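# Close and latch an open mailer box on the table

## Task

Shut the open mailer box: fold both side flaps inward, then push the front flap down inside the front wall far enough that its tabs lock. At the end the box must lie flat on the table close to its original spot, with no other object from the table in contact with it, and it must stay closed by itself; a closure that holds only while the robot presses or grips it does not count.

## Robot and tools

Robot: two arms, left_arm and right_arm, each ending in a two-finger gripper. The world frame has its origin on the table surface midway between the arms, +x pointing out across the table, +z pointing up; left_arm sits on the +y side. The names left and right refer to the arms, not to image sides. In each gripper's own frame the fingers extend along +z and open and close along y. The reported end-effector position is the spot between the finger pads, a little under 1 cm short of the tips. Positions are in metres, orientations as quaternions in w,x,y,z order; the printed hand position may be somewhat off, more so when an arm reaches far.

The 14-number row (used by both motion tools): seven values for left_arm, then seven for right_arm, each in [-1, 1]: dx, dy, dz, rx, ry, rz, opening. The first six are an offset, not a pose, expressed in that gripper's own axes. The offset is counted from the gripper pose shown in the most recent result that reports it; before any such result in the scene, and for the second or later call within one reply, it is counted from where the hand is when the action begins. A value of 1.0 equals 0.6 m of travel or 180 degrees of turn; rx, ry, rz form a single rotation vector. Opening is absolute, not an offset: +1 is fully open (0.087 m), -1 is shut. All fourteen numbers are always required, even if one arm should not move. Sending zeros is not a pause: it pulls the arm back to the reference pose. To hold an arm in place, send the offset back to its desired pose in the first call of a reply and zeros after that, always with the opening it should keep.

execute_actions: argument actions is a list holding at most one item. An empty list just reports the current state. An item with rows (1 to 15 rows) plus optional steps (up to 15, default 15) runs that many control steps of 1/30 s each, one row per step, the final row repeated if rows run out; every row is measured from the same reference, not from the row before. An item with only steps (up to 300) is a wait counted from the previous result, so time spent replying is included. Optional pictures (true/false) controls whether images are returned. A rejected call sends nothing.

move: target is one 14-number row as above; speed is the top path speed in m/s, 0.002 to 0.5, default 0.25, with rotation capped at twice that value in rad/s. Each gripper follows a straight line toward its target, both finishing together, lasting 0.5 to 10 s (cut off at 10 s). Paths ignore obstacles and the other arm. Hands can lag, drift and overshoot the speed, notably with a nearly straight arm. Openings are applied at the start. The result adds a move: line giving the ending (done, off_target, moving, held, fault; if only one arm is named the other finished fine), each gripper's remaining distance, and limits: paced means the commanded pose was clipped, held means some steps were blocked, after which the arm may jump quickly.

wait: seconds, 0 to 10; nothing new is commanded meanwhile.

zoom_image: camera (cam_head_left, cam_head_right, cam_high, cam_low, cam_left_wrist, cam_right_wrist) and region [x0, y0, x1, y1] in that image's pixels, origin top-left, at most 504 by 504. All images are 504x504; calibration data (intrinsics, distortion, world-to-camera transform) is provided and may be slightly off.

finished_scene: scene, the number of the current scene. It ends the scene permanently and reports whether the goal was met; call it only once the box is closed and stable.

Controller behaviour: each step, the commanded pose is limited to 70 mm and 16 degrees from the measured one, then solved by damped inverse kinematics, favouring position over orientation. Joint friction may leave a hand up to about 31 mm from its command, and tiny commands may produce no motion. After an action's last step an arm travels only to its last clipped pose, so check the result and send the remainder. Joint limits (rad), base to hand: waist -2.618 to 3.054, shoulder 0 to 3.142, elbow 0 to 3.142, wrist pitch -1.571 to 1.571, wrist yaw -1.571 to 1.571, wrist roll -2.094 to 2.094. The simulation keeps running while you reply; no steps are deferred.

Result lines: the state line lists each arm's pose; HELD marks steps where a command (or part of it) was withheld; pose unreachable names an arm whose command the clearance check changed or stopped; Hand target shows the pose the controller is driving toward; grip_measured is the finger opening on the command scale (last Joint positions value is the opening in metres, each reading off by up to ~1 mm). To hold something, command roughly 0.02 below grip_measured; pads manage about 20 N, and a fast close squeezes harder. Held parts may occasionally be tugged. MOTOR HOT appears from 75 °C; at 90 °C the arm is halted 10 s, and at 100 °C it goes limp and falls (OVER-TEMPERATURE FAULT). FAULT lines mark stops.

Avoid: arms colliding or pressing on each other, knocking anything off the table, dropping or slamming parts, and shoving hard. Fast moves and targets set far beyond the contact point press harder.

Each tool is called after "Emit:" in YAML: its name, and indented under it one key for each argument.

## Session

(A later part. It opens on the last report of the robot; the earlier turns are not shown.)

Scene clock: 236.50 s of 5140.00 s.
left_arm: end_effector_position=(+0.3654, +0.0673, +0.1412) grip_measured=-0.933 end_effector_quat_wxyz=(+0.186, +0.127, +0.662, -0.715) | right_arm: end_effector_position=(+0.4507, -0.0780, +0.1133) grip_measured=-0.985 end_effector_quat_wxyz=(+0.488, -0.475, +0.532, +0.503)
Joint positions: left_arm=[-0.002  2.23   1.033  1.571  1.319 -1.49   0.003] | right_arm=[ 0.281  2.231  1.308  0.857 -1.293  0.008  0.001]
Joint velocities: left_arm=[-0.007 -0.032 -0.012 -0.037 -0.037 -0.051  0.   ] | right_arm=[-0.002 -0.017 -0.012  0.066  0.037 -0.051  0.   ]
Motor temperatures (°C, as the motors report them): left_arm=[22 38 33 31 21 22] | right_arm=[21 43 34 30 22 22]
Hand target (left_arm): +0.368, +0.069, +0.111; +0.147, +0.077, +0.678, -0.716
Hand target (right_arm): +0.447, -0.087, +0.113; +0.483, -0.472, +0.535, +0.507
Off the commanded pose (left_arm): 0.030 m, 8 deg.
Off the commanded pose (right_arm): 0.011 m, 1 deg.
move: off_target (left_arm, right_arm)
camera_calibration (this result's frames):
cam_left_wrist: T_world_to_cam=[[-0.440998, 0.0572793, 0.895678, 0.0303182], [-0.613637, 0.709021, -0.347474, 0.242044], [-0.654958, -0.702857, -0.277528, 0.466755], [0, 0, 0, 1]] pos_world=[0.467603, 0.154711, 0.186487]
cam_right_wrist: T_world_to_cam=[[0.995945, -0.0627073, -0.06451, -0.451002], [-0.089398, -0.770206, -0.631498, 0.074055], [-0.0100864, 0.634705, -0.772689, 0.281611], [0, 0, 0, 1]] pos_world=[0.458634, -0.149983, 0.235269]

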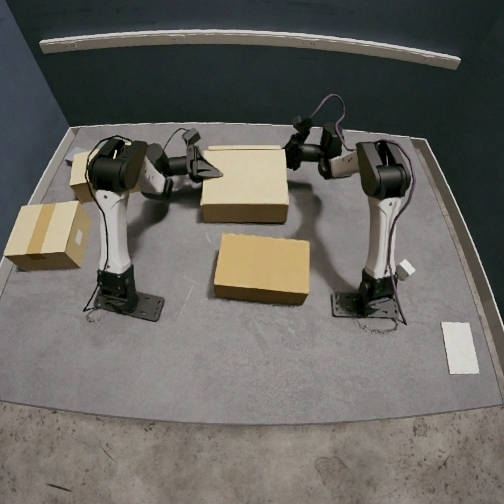

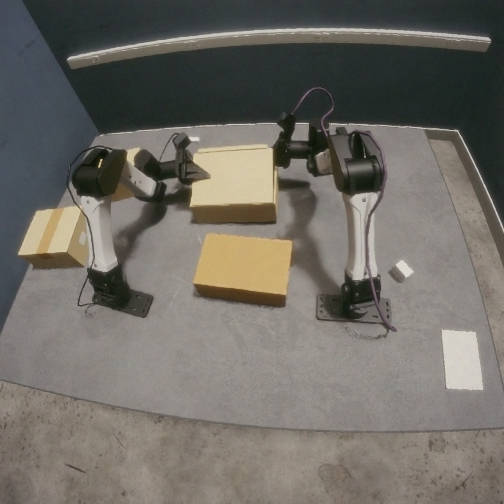

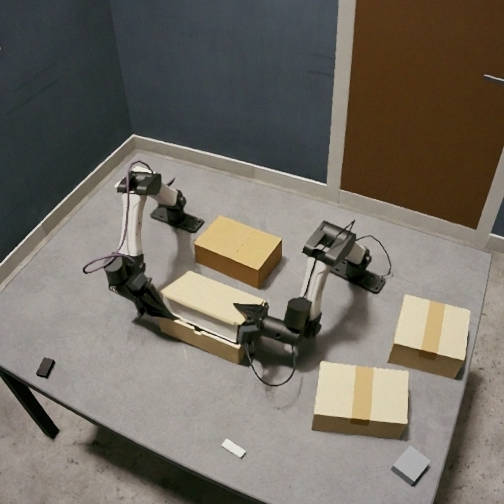

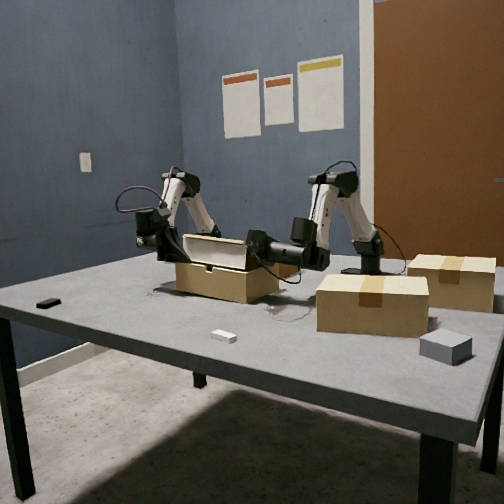

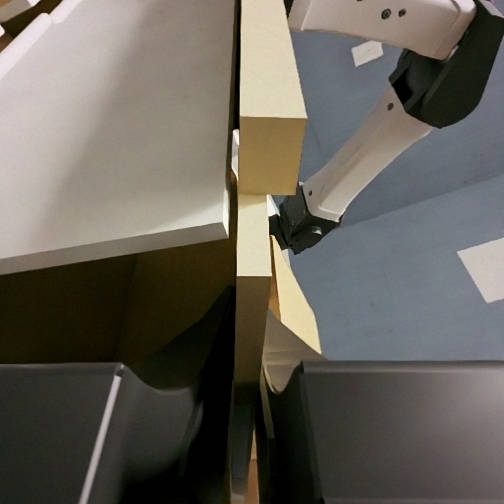

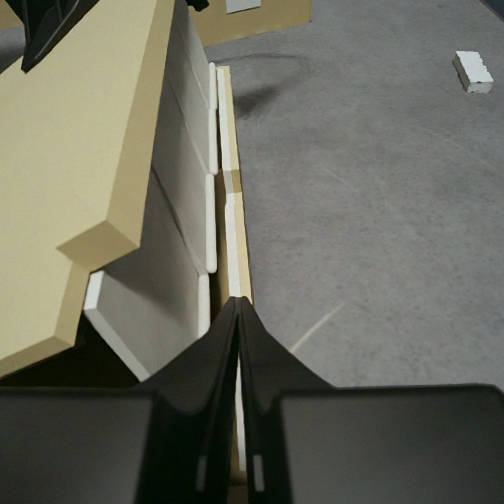

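Emit:
move:
  target: [0,-0.01,-0.055,0,0,0,-0.75, 0,0.01,0,0,0,0,-1]
  speed: 0.04

Emit:
move:
  target: [0.0,0.05,0,0,0,-0.05,-0.75, 0,0,0,0,0,0,-1]
  speed: 0.04

Scene clock: 241.03 s of 5140.00 s.
left_arm: end_effector_position=(+0.3652, +0.0968, +0.1476) grip_measured=-0.750 end_effector_quat_wxyz=(+0.195, +0.134, +0.669, -0.705) | right_arm: end_effector_position=(+0.4507, -0.0780, +0.1133) grip_measured=-0.985 end_effector_quat_wxyz=(+0.488, -0.475, +0.532, +0.503)
Joint positions: left_arm=[ 0.072  2.186  1.009  1.571  1.389 -1.491  0.011] | right_arm=[ 0.281  2.231  1.308  0.857 -1.293  0.007  0.001]
Joint velocities: left_arm=[-0.017 -0.002 -0.007  0.007 -0.022  0.037 -0.001] | right_arm=[-0.017 -0.017 -0.002 -0.007 -0.037 -0.022 -0.   ]
Motor temperatures (°C, as the motors report them): left_arm=[22 38 33 31 21 22] | right_arm=[21 44 34 30 22 22]
Hand target (left_arm): +0.361, +0.100, +0.143; +0.186, +0.126, +0.673, -0.705
Hand target (right_arm): +0.445, -0.078, +0.114; +0.488, -0.476, +0.532, +0.503
Off the commanded pose (left_arm): 0.007 m, 2 deg.
Off the commanded pose (right_arm): 0.006 m, 0 deg.
joint sent to its limit (left arm) — the command would take joint 4 (wrist pitch) past its upper limit, so that joint was sent only as far as its limit.
After step 90, 0.40 s passed at rest.
move: done
camera_calibration (this result's frames):
cam_left_wrist: T_world_to_cam=[[-0.461325, 0.0323828, 0.88664, 0.0339728], [-0.612698, 0.711153, -0.344765, 0.222264], [-0.641701, -0.702291, -0.308232, 0.488705], [0, 0, 0, 1]] pos_world=[0.465456, 0.18405, 0.197142]
cam_right_wrist: T_world_to_cam=[[0.99597, -0.0627015, -0.0641295, -0.451072], [-0.0891521, -0.770217, -0.63152, 0.073946], [-0.00979635, 0.634692, -0.772703, 0.281481], [0, 0, 0, 1]] pos_world=[0.458604, -0.149982, 0.235272]

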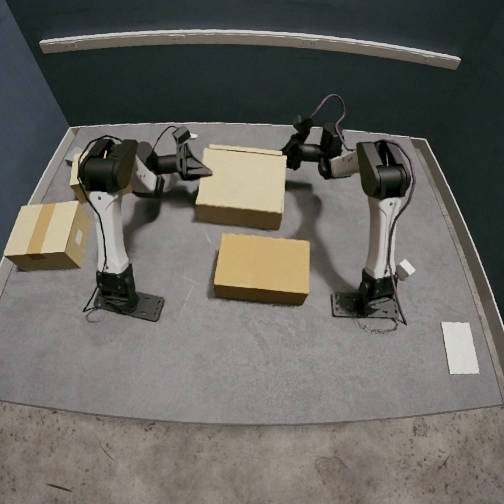

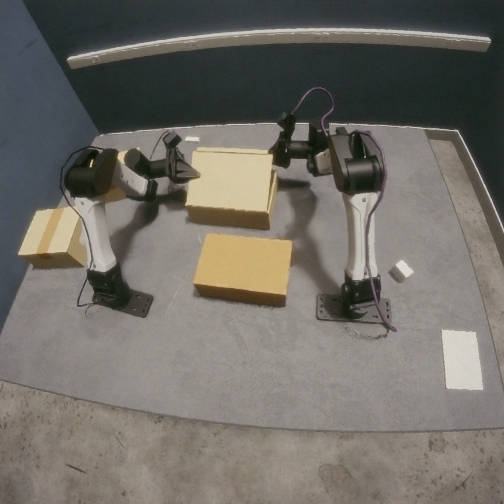

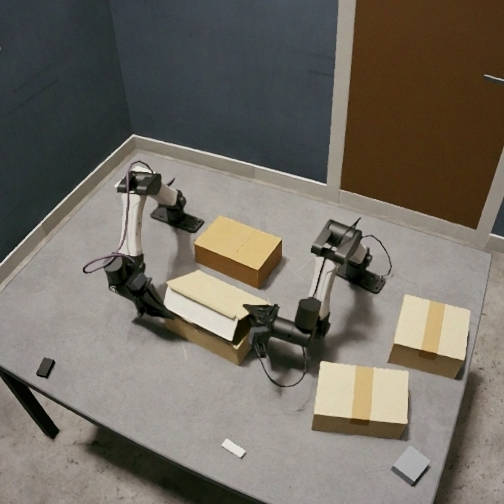

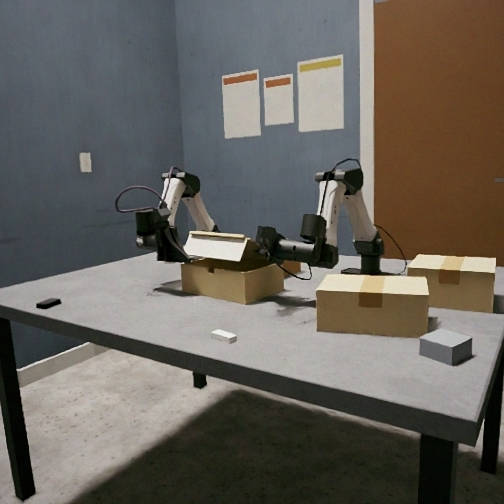

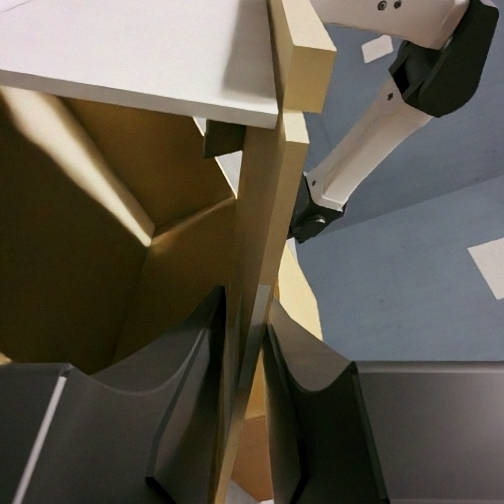

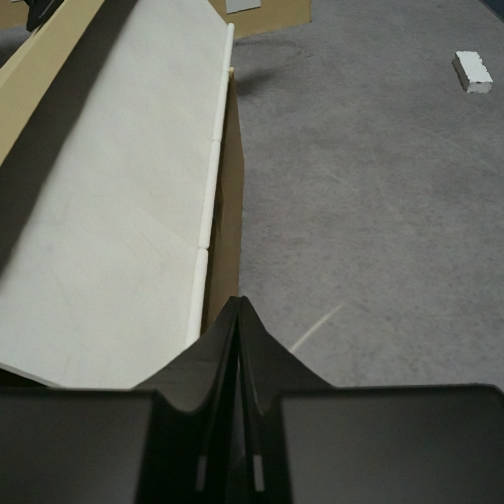

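Scene clock: 243.23 s of 5140.00 s.
left_arm: end_effector_position=(+0.3751, +0.0958, +0.1313) grip_measured=-0.750 end_effector_quat_wxyz=(+0.148, +0.088, +0.678, -0.714) | right_arm: end_effector_position=(+0.4522, -0.0780, +0.1132) grip_measured=-0.985 end_effector_quat_wxyz=(+0.490, -0.473, +0.534, +0.500)
Joint positions: left_arm=[ 0.072  2.27   1.061  1.571  1.389 -1.593  0.011] | right_arm=[ 0.281  2.231  1.308  0.857 -1.284  0.007  0.001]
Joint velocities: left_arm=[ 0.012 -0.012 -0.007 -0.007  0.007 -0.022 -0.   ] | right_arm=[-0.012 -0.002 -0.002 -0.051 -0.007 -0.007 -0.   ]
Motor temperatures (°C, as the motors report them): left_arm=[22 38 33 31 21 22] | right_arm=[21 44 34 30 22 22]
Hand target (left_arm): +0.378, +0.096, +0.121; +0.140, +0.080, +0.681, -0.714
Hand target (right_arm): +0.451, -0.078, +0.113; +0.488, -0.475, +0.532, +0.503
Off the commanded pose (left_arm): 0.011 m, 1 deg.
Off the commanded pose (right_arm): 0.001 m, 0 deg.
joint sent to its limit (left arm) — the command would take joint 4 (wrist pitch) past its upper limit, so that joint was sent only as far as its limit.
move: off_target (left_arm)
camera_calibration (this result's frames):
cam_left_wrist: T_world_to_cam=[[-0.338853, 0.0392267, 0.940021, -0.000607709], [-0.648531, 0.714097, -0.263578, 0.225946], [-0.681605, -0.698947, -0.216534, 0.492001], [0, 0, 0, 1]] pos_world=[0.481677, 0.182559, 0.166661]
cam_right_wrist: T_world_to_cam=[[0.995418, -0.0710741, -0.0639653, -0.452967], [-0.095519, -0.769782, -0.63112, 0.0768347], [-0.00438308, 0.634338, -0.773044, 0.279029], [0, 0, 0, 1]] pos_world=[0.459454, -0.150047, 0.235219]

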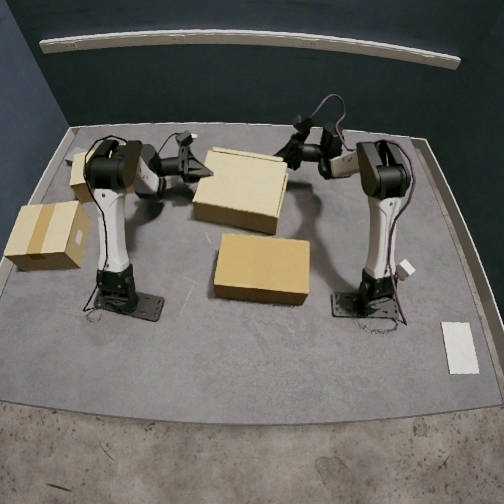

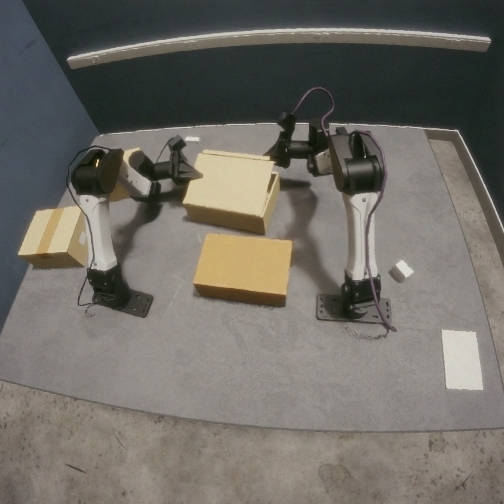

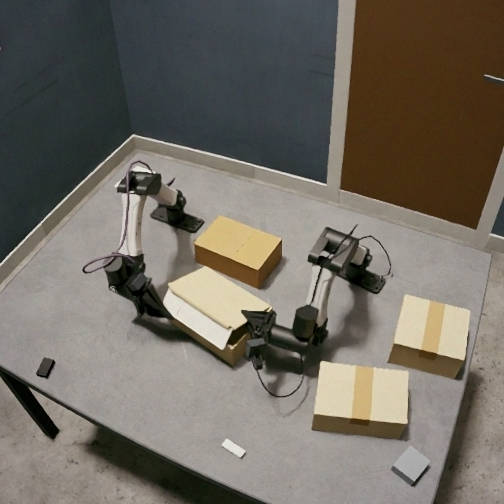

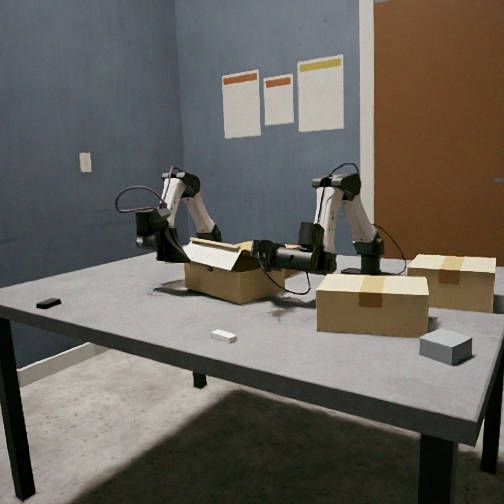

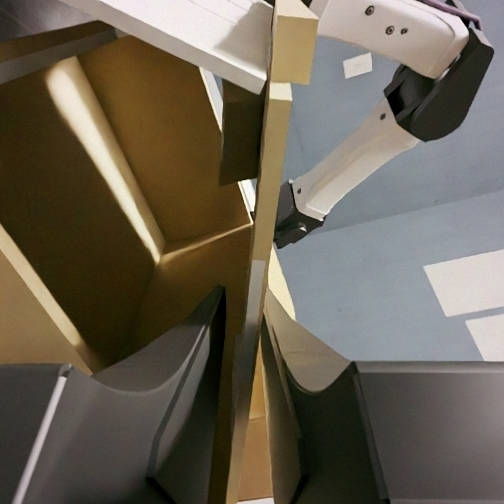

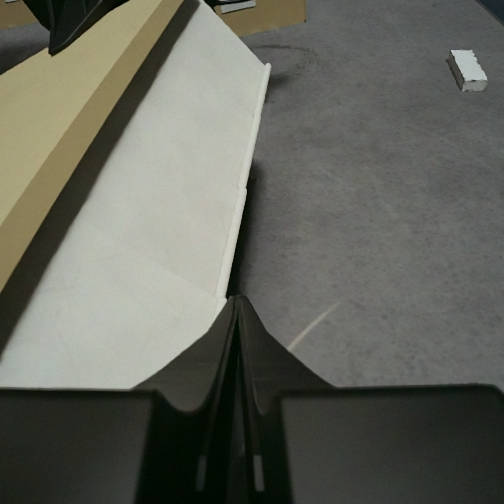

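Emit:
move:
  target: [0,-0.04,0,0,0,0.06,-1, 0,-0.1,0,0,0,0,-1]
  speed: 0.05

Emit:
move:
  target: [0,0,0,-0.04,-0.075,0,-1, 0,0,0,0,0,0,-1]
  speed: 0.05

Scene clock: 248.63 s of 5140.00 s.
left_arm: end_effector_position=(+0.3701, +0.0960, +0.1594) grip_measured=-0.939 end_effector_quat_wxyz=(+0.225, +0.167, +0.660, -0.697) | right_arm: end_effector_position=(+0.5080, -0.0785, +0.1105) grip_measured=-0.985 end_effector_quat_wxyz=(+0.493, -0.474, +0.532, +0.499)
Joint positions: left_arm=[ 0.071  2.161  1.039  1.549  1.394 -1.431  0.003] | right_arm=[ 0.254  2.407  1.621  0.725 -1.31   0.005  0.001]
Joint velocities: left_arm=[-0.002 -0.002 -0.007 -0.066  0.022  0.051 -0.001] | right_arm=[-0.002 -0.007  0.007  0.037 -0.022 -0.095  0.   ]
Motor temperatures (°C, as the motors report them): left_arm=[22 39 33 30 21 22] | right_arm=[21 44 34 30 22 22]
Hand target (left_arm): +0.368, +0.097, +0.154; +0.214, +0.152, +0.666, -0.698
Hand target (right_arm): +0.512, -0.082, +0.109; +0.491, -0.473, +0.534, +0.500
Off the commanded pose (left_arm): 0.006 m, 2 deg.
Off the commanded pose (right_arm): 0.005 m, 0 deg.
After step 90, 0.23 s passed at rest.
move: done
camera_calibration (this result's frames):
cam_left_wrist: T_world_to_cam=[[-0.540847, 0.030707, 0.840561, 0.0627176], [-0.576963, 0.713625, -0.397308, 0.224853], [-0.612045, -0.699855, -0.368245, 0.493297], [0, 0, 0, 1]] pos_world=[0.465572, 0.18285, 0.218272]
cam_right_wrist: T_world_to_cam=[[0.995702, -0.0720797, -0.0581592, -0.509658], [-0.092612, -0.768095, -0.633603, 0.0790598], [0.000998154, 0.636266, -0.771469, 0.274729], [0, 0, 0, 1]] pos_world=[0.514515, -0.150811, 0.232396]

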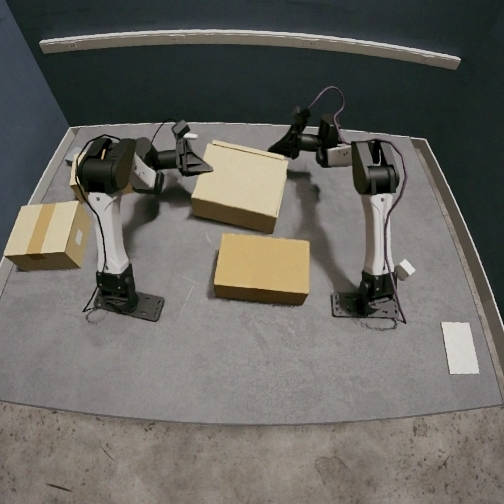

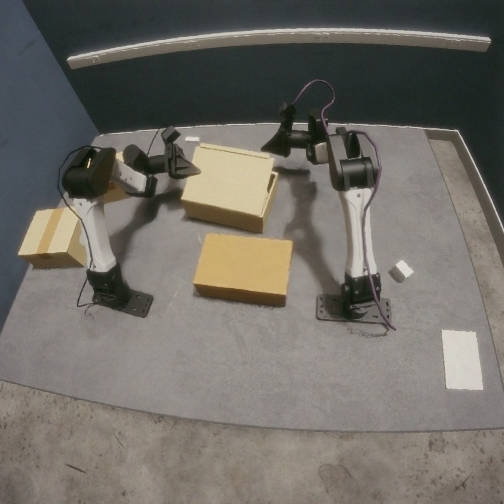

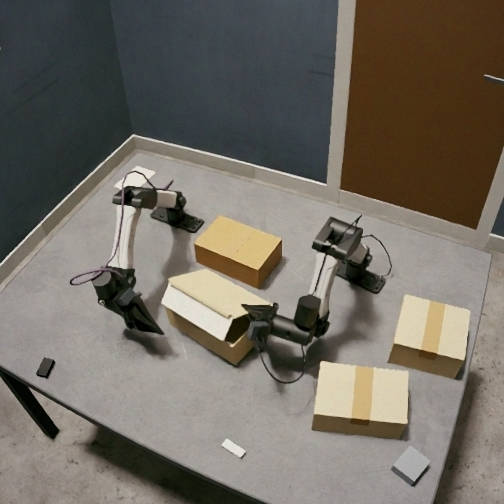

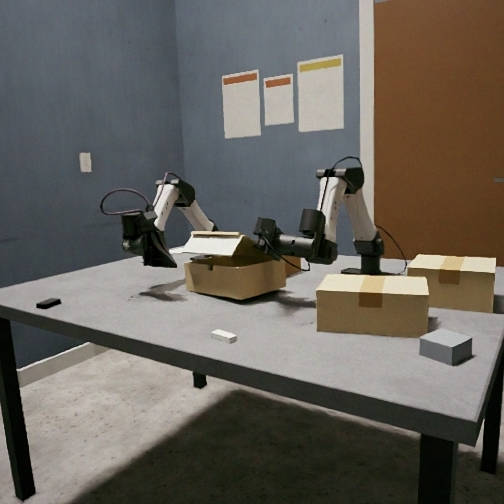

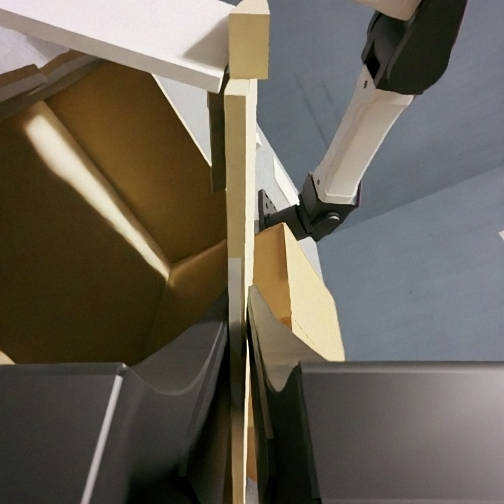

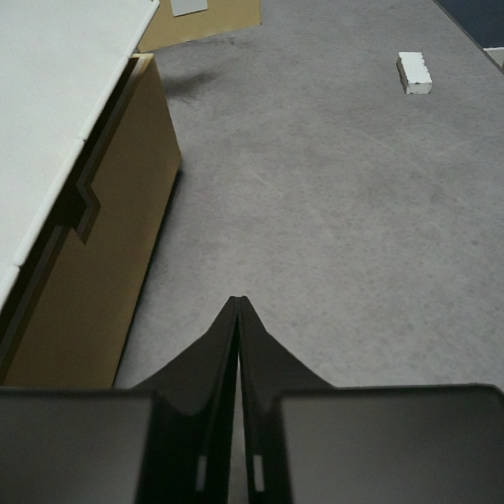

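Scene clock: 251.57 s of 5140.00 s.
left_arm: end_effector_position=(+0.3733, +0.0976, +0.1666) grip_measured=-0.939 end_effector_quat_wxyz=(+0.322, +0.086, +0.664, -0.670) | right_arm: end_effector_position=(+0.5080, -0.0785, +0.1105) grip_measured=-0.985 end_effector_quat_wxyz=(+0.493, -0.474, +0.532, +0.499)
Joint positions: left_arm=[ 0.065  1.994  0.828  1.416  1.137 -1.222  0.003] | right_arm=[ 0.254  2.407  1.621  0.725 -1.31   0.005  0.001]
Joint velocities: left_arm=[-0.012  0.017 -0.007 -0.051 -0.037 -0.022  0.001] | right_arm=[ 0.002  0.012  0.012  0.037  0.007 -0.051 -0.   ]
Motor temperatures (°C, as the motors report them): left_arm=[22 39 33 30 21 22] | right_arm=[21 45 34 30 22 22]
Hand target (left_arm): +0.370, +0.096, +0.160; +0.310, +0.070, +0.672, -0.669
Hand target (right_arm): +0.508, -0.078, +0.110; +0.493, -0.474, +0.532, +0.499
Off the commanded pose (left_arm): 0.008 m, 2 deg.
Off the commanded pose (right_arm): 0.000 m, 0 deg.
move: done
camera_calibration (this result's frames):
cam_left_wrist: T_world_to_cam=[[-0.552461, -0.0867674, 0.82901, 0.0760373], [-0.728278, 0.534036, -0.429438, 0.307787], [-0.40546, -0.840998, -0.358225, 0.434033], [0, 0, 0, 1]] pos_world=[0.442145, 0.207249, 0.224621]
cam_right_wrist: T_world_to_cam=[[0.99568, -0.0720843, -0.058525, -0.509592], [-0.0928484, -0.768145, -0.633508, 0.0791327], [0.000710266, 0.636205, -0.77152, 0.274844], [0, 0, 0, 1]] pos_world=[0.514542, -0.150805, 0.232355]

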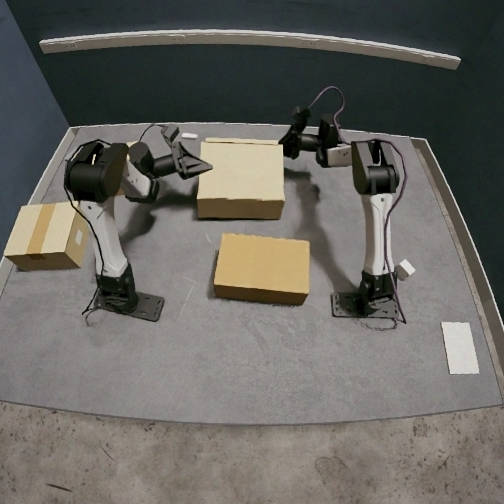

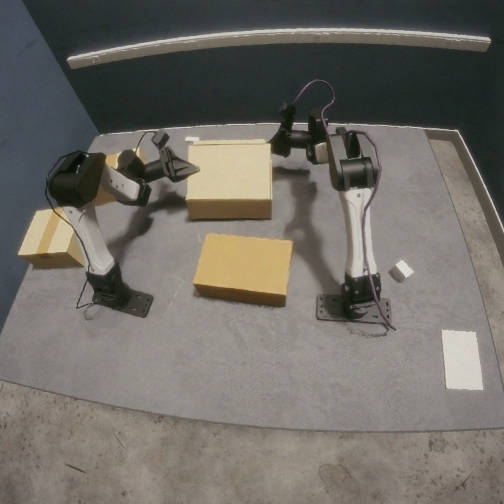

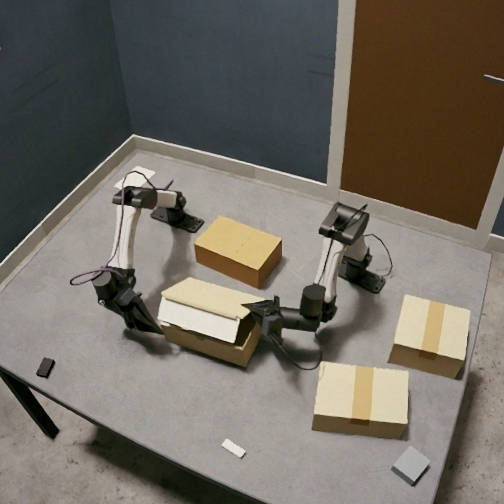

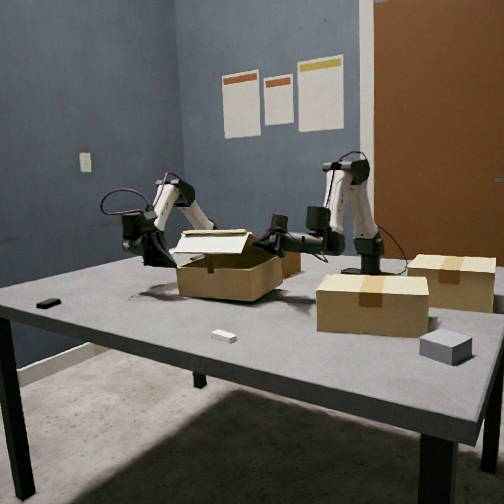

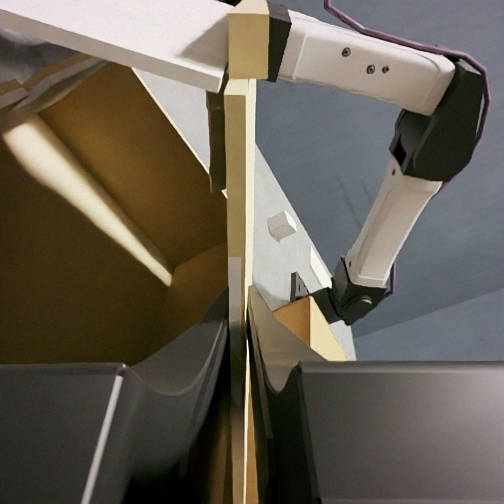

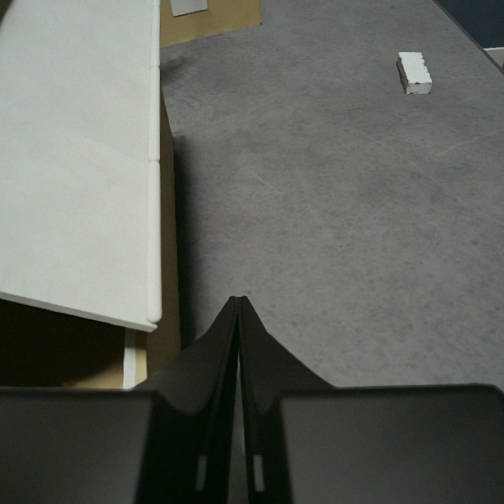

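Emit:
execute_actions:
  actions: []

Scene clock: 258.13 s of 5140.00 s.
left_arm: end_effector_position=(+0.3739, +0.0977, +0.1666) grip_measured=-0.939 end_effector_quat_wxyz=(+0.323, +0.085, +0.664, -0.669) | right_arm: end_effector_position=(+0.5080, -0.0785, +0.1105) grip_measured=-0.985 end_effector_quat_wxyz=(+0.493, -0.474, +0.532, +0.499)
Joint positions: left_arm=[ 0.065  1.994  0.828  1.414  1.134 -1.22   0.003] | right_arm=[ 0.254  2.407  1.621  0.725 -1.31   0.005  0.001]
Joint velocities: left_arm=[-0.007 -0.012  0.007  0.022  0.007  0.051 -0.001] | right_arm=[ 0.002  0.017 -0.007  0.022  0.066 -0.066  0.   ]
Motor temperatures (°C, as the motors report them): left_arm=[22 40 32 30 21 22] | right_arm=[21 46 34 30 22 22]
Hand target (left_arm): +0.370, +0.096, +0.160; +0.310, +0.070, +0.672, -0.669
Hand target (right_arm): +0.508, -0.078, +0.110; +0.493, -0.474, +0.532, +0.499
Off the commanded pose (left_arm): 0.008 m, 2 deg.
Off the commanded pose (right_arm): 0.000 m, 0 deg.
Steps of this call (steps 1 to 90: nothing new was sent; then 3.57 s passed at rest). Readings (end_effector_position):
1: left_arm (+0.3735, +0.0976, +0.1666) | right_arm (+0.5080, -0.0785, +0.1105)
2: left_arm (+0.3736, +0.0976, +0.1666) | right_arm (+0.5080, -0.0785, +0.1105)
4: left_arm (+0.3737, +0.0976, +0.1666) | right_arm (+0.5080, -0.0785, +0.1105)
8: left_arm (+0.3739, +0.0977, +0.1666) | right_arm (+0.5080, -0.0785, +0.1105)
90: the state above
camera_calibration (this result's frames):
cam_left_wrist: T_world_to_cam=[[-0.551725, -0.0883989, 0.829328, 0.0762813], [-0.730339, 0.531382, -0.42923, 0.309184], [-0.402747, -0.842507, -0.357738, 0.433385], [0, 0, 0, 1]] pos_world=[0.442439, 0.207579, 0.224487]
cam_right_wrist: T_world_to_cam=[[0.99568, -0.0720843, -0.058525, -0.509592], [-0.0928484, -0.768145, -0.633508, 0.0791327], [0.000710266, 0.636205, -0.77152, 0.274844], [0, 0, 0, 1]] pos_world=[0.514542, -0.150805, 0.232355]

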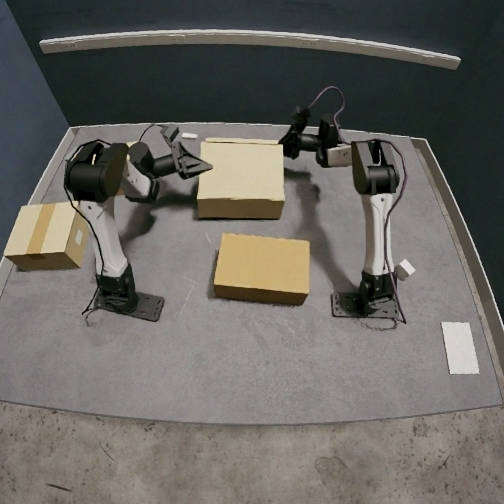

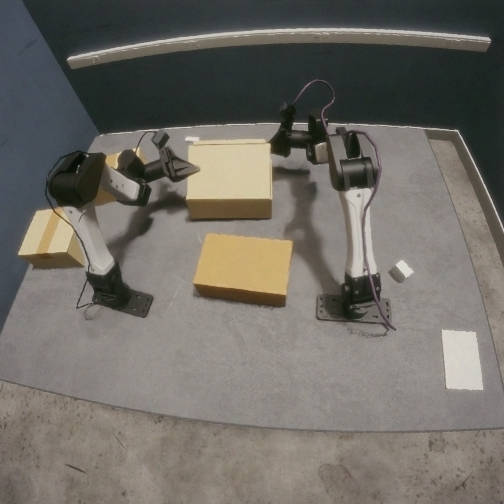

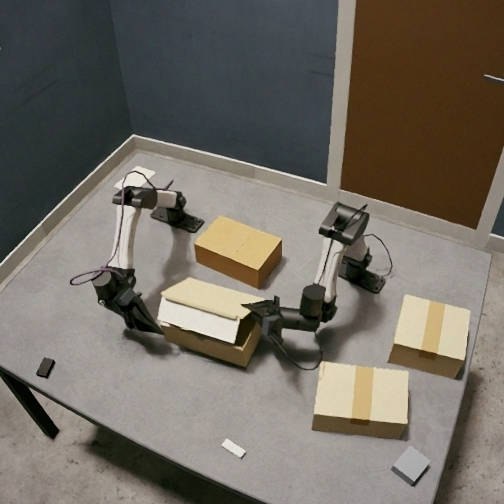

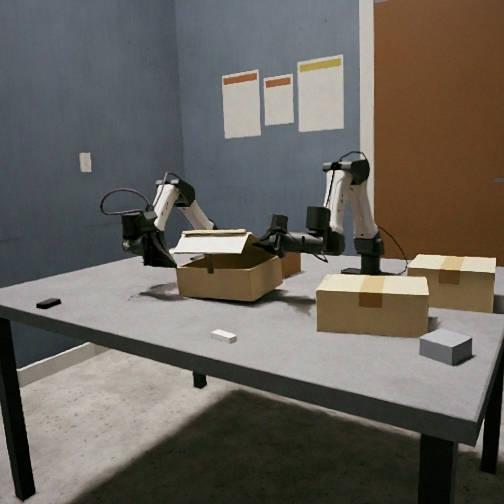

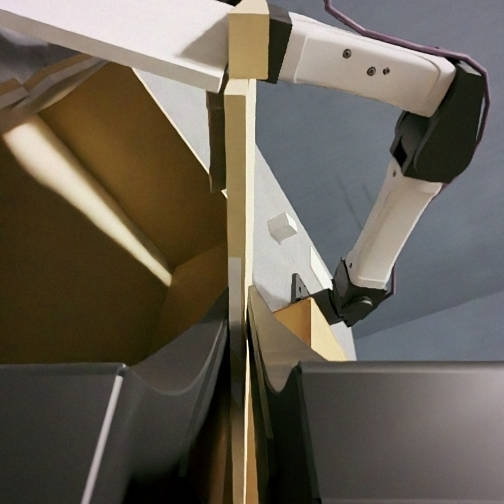

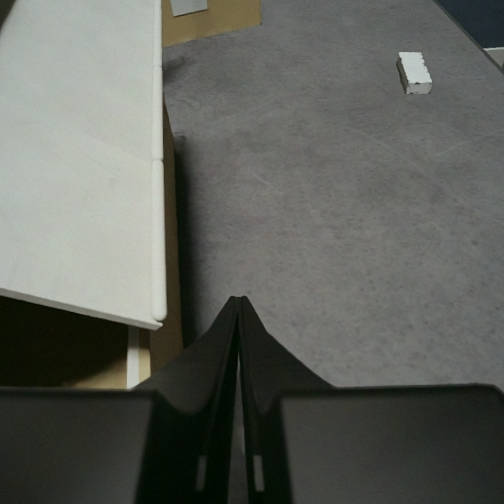

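Emit:
move:
  target: [0.057,0,-0.019,0,0,0,-1, -0.03,0,0.13,0,0,0,-1]
  speed: 0.06

Emit:
move:
  target: [0,0,0,0,0,0,-1, 0,0.15,0,0,0,0,-1]
  speed: 0.05

Scene clock: 262.13 s of 5140.00 s.
left_arm: end_effector_position=(+0.3518, +0.1007, +0.1522) grip_measured=-0.940 end_effector_quat_wxyz=(+0.336, +0.085, +0.660, -0.667) | right_arm: end_effector_position=(+0.5166, -0.0121, +0.1272) grip_measured=-0.985 end_effector_quat_wxyz=(+0.499, -0.474, +0.532, +0.494)
Joint positions: left_arm=[ 0.065  1.994  0.707  1.551  1.116 -1.215  0.003] | right_arm=[ 0.375  2.463  1.794  0.627 -1.177  0.015  0.001]
Joint velocities: left_arm=[ 0.012  0.017 -0.022 -0.022 -0.007 -0.022  0.001] | right_arm=[ 0.002 -0.007  0.002 -0.051  0.007 -0.037 -0.001]
Motor temperatures (°C, as the motors report them): left_arm=[22 40 32 30 21 22] | right_arm=[21 46 34 30 22 22]
Hand target (left_arm): +0.344, +0.097, +0.147; +0.323, +0.085, +0.664, -0.669
Hand target (right_arm): +0.514, -0.001, +0.127; +0.493, -0.474, +0.532, +0.499
Off the commanded pose (left_arm): 0.010 m, 2 deg.
Off the commanded pose (right_arm): 0.012 m, 1 deg.
move: off_target (right_arm)
camera_calibration (this result's frames):
cam_left_wrist: T_world_to_cam=[[-0.567211, -0.0950216, 0.818073, 0.084042], [-0.730815, 0.516049, -0.44677, 0.289611], [-0.379713, -0.851272, -0.362152, 0.415371], [0, 0, 0, 1]] pos_world=[0.417043, 0.212127, 0.211064]
cam_right_wrist: T_world_to_cam=[[0.995376, -0.0838738, -0.046817, -0.513821], [-0.0944904, -0.767359, -0.634217, 0.142481], [0.0172687, 0.635708, -0.771736, 0.237008], [0, 0, 0, 1]] pos_world=[0.520815, -0.0844303, 0.249216]

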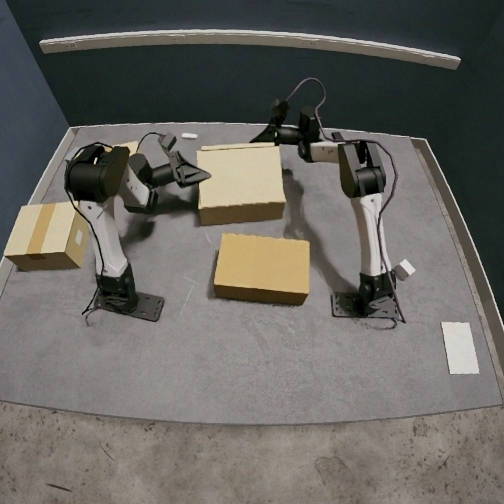

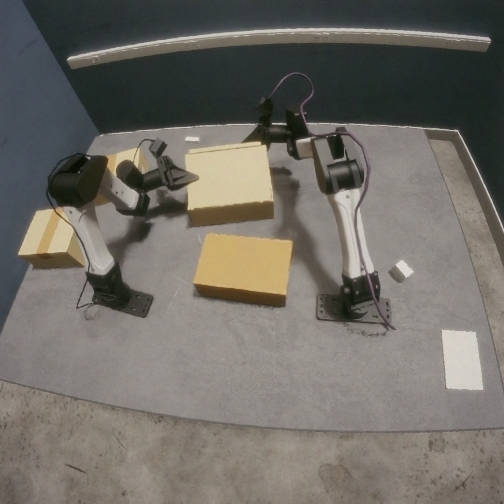

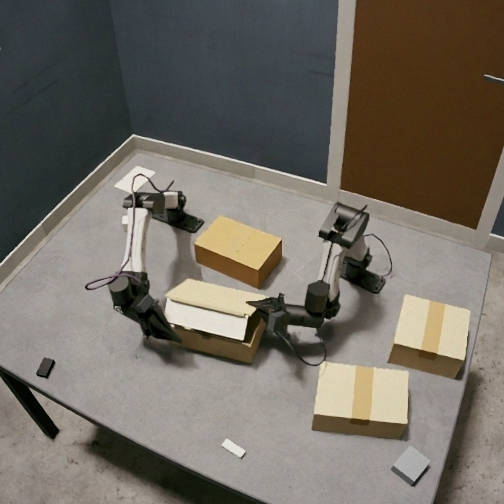

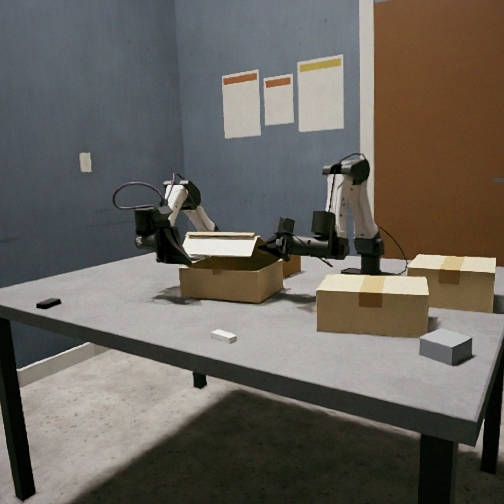

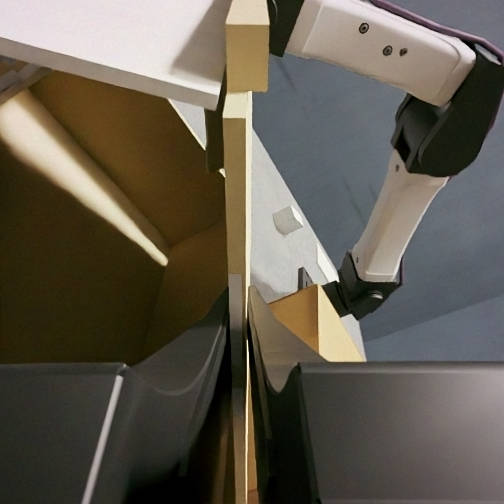

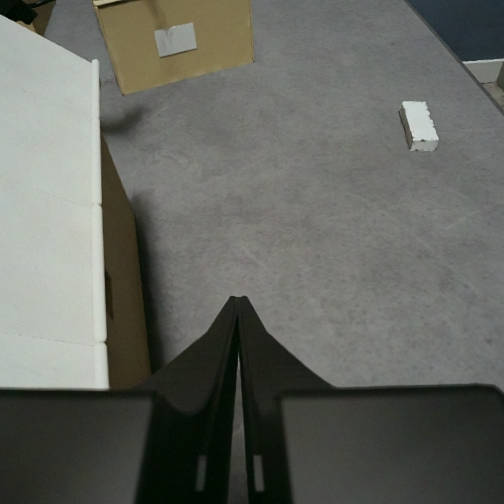

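Scene clock: 264.17 s of 5140.00 s.
left_arm: end_effector_position=(+0.3458, +0.1010, +0.1523) grip_measured=-0.938 end_effector_quat_wxyz=(+0.331, +0.103, +0.658, -0.668) | right_arm: end_effector_position=(+0.4492, -0.0265, +0.1196) grip_measured=-0.985 end_effector_quat_wxyz=(+0.503, -0.453, +0.559, +0.479)
Joint positions: left_arm=[ 0.068  1.994  0.707  1.567  1.153 -1.214  0.003] | right_arm=[ 0.404  2.208  1.317  0.816 -1.082  0.015  0.001]
Joint velocities: left_arm=[ 0.012 -0.017  0.002  0.051  0.022 -0.022  0.   ] | right_arm=[-0.017  0.007 -0.007  0.007  0.037 -0.007 -0.001]
Motor temperatures (°C, as the motors report them): left_arm=[22 40 32 30 21 22] | right_arm=[21 47 34 30 22 22]
Hand target (left_arm): +0.352, +0.101, +0.152; +0.336, +0.085, +0.660, -0.667
Hand target (right_arm): +0.427, -0.007, +0.131; +0.498, -0.474, +0.533, +0.493
Off the commanded pose (left_arm): 0.006 m, 2 deg.
Off the commanded pose (right_arm): 0.033 m, 4 deg.
move: off_target (right_arm)
camera_calibration (this result's frames):
cam_left_wrist: T_world_to_cam=[[-0.585057, -0.0833195, 0.806701, 0.0873611], [-0.70532, 0.543243, -0.455423, 0.274882], [-0.400289, -0.835431, -0.376595, 0.421094], [0, 0, 0, 1]] pos_world=[0.41355, 0.209746, 0.213295]
cam_right_wrist: T_world_to_cam=[[0.985785, -0.150517, -0.0746545, -0.442484], [-0.164216, -0.769218, -0.617525, 0.149513], [0.0355223, 0.621006, -0.783, 0.234196], [0, 0, 0, 1]] pos_world=[0.452427, -0.0970303, 0.24267]

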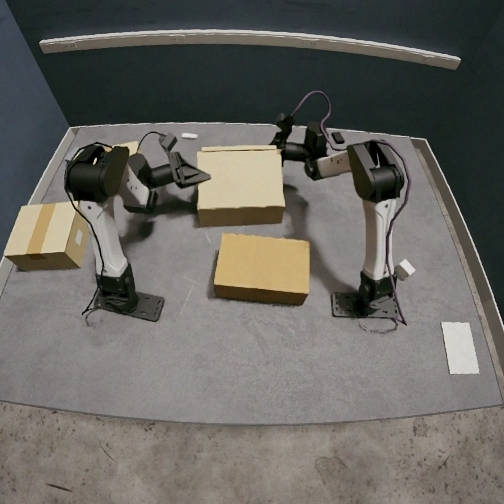

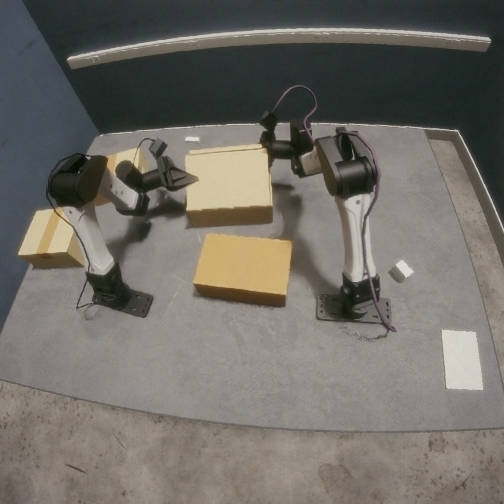

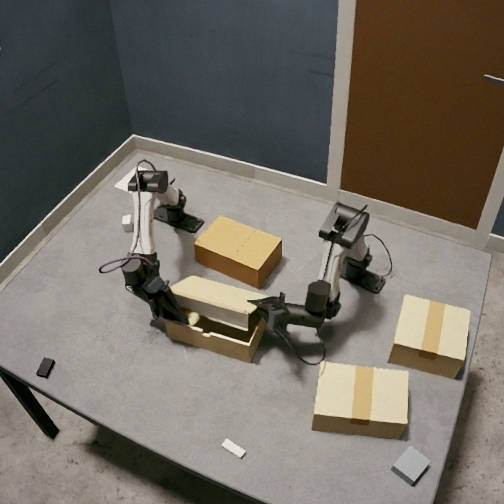

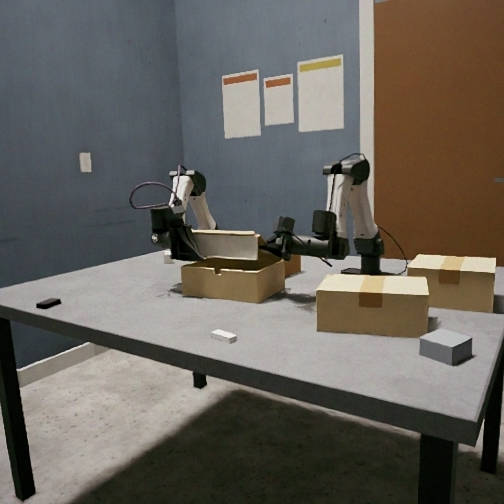

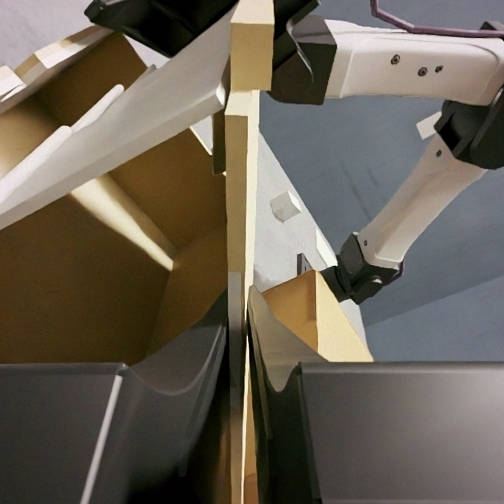

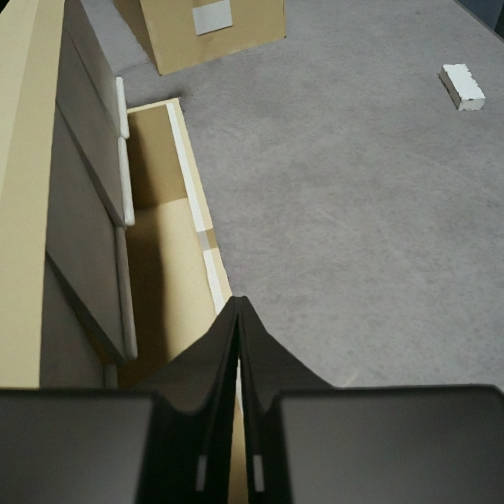

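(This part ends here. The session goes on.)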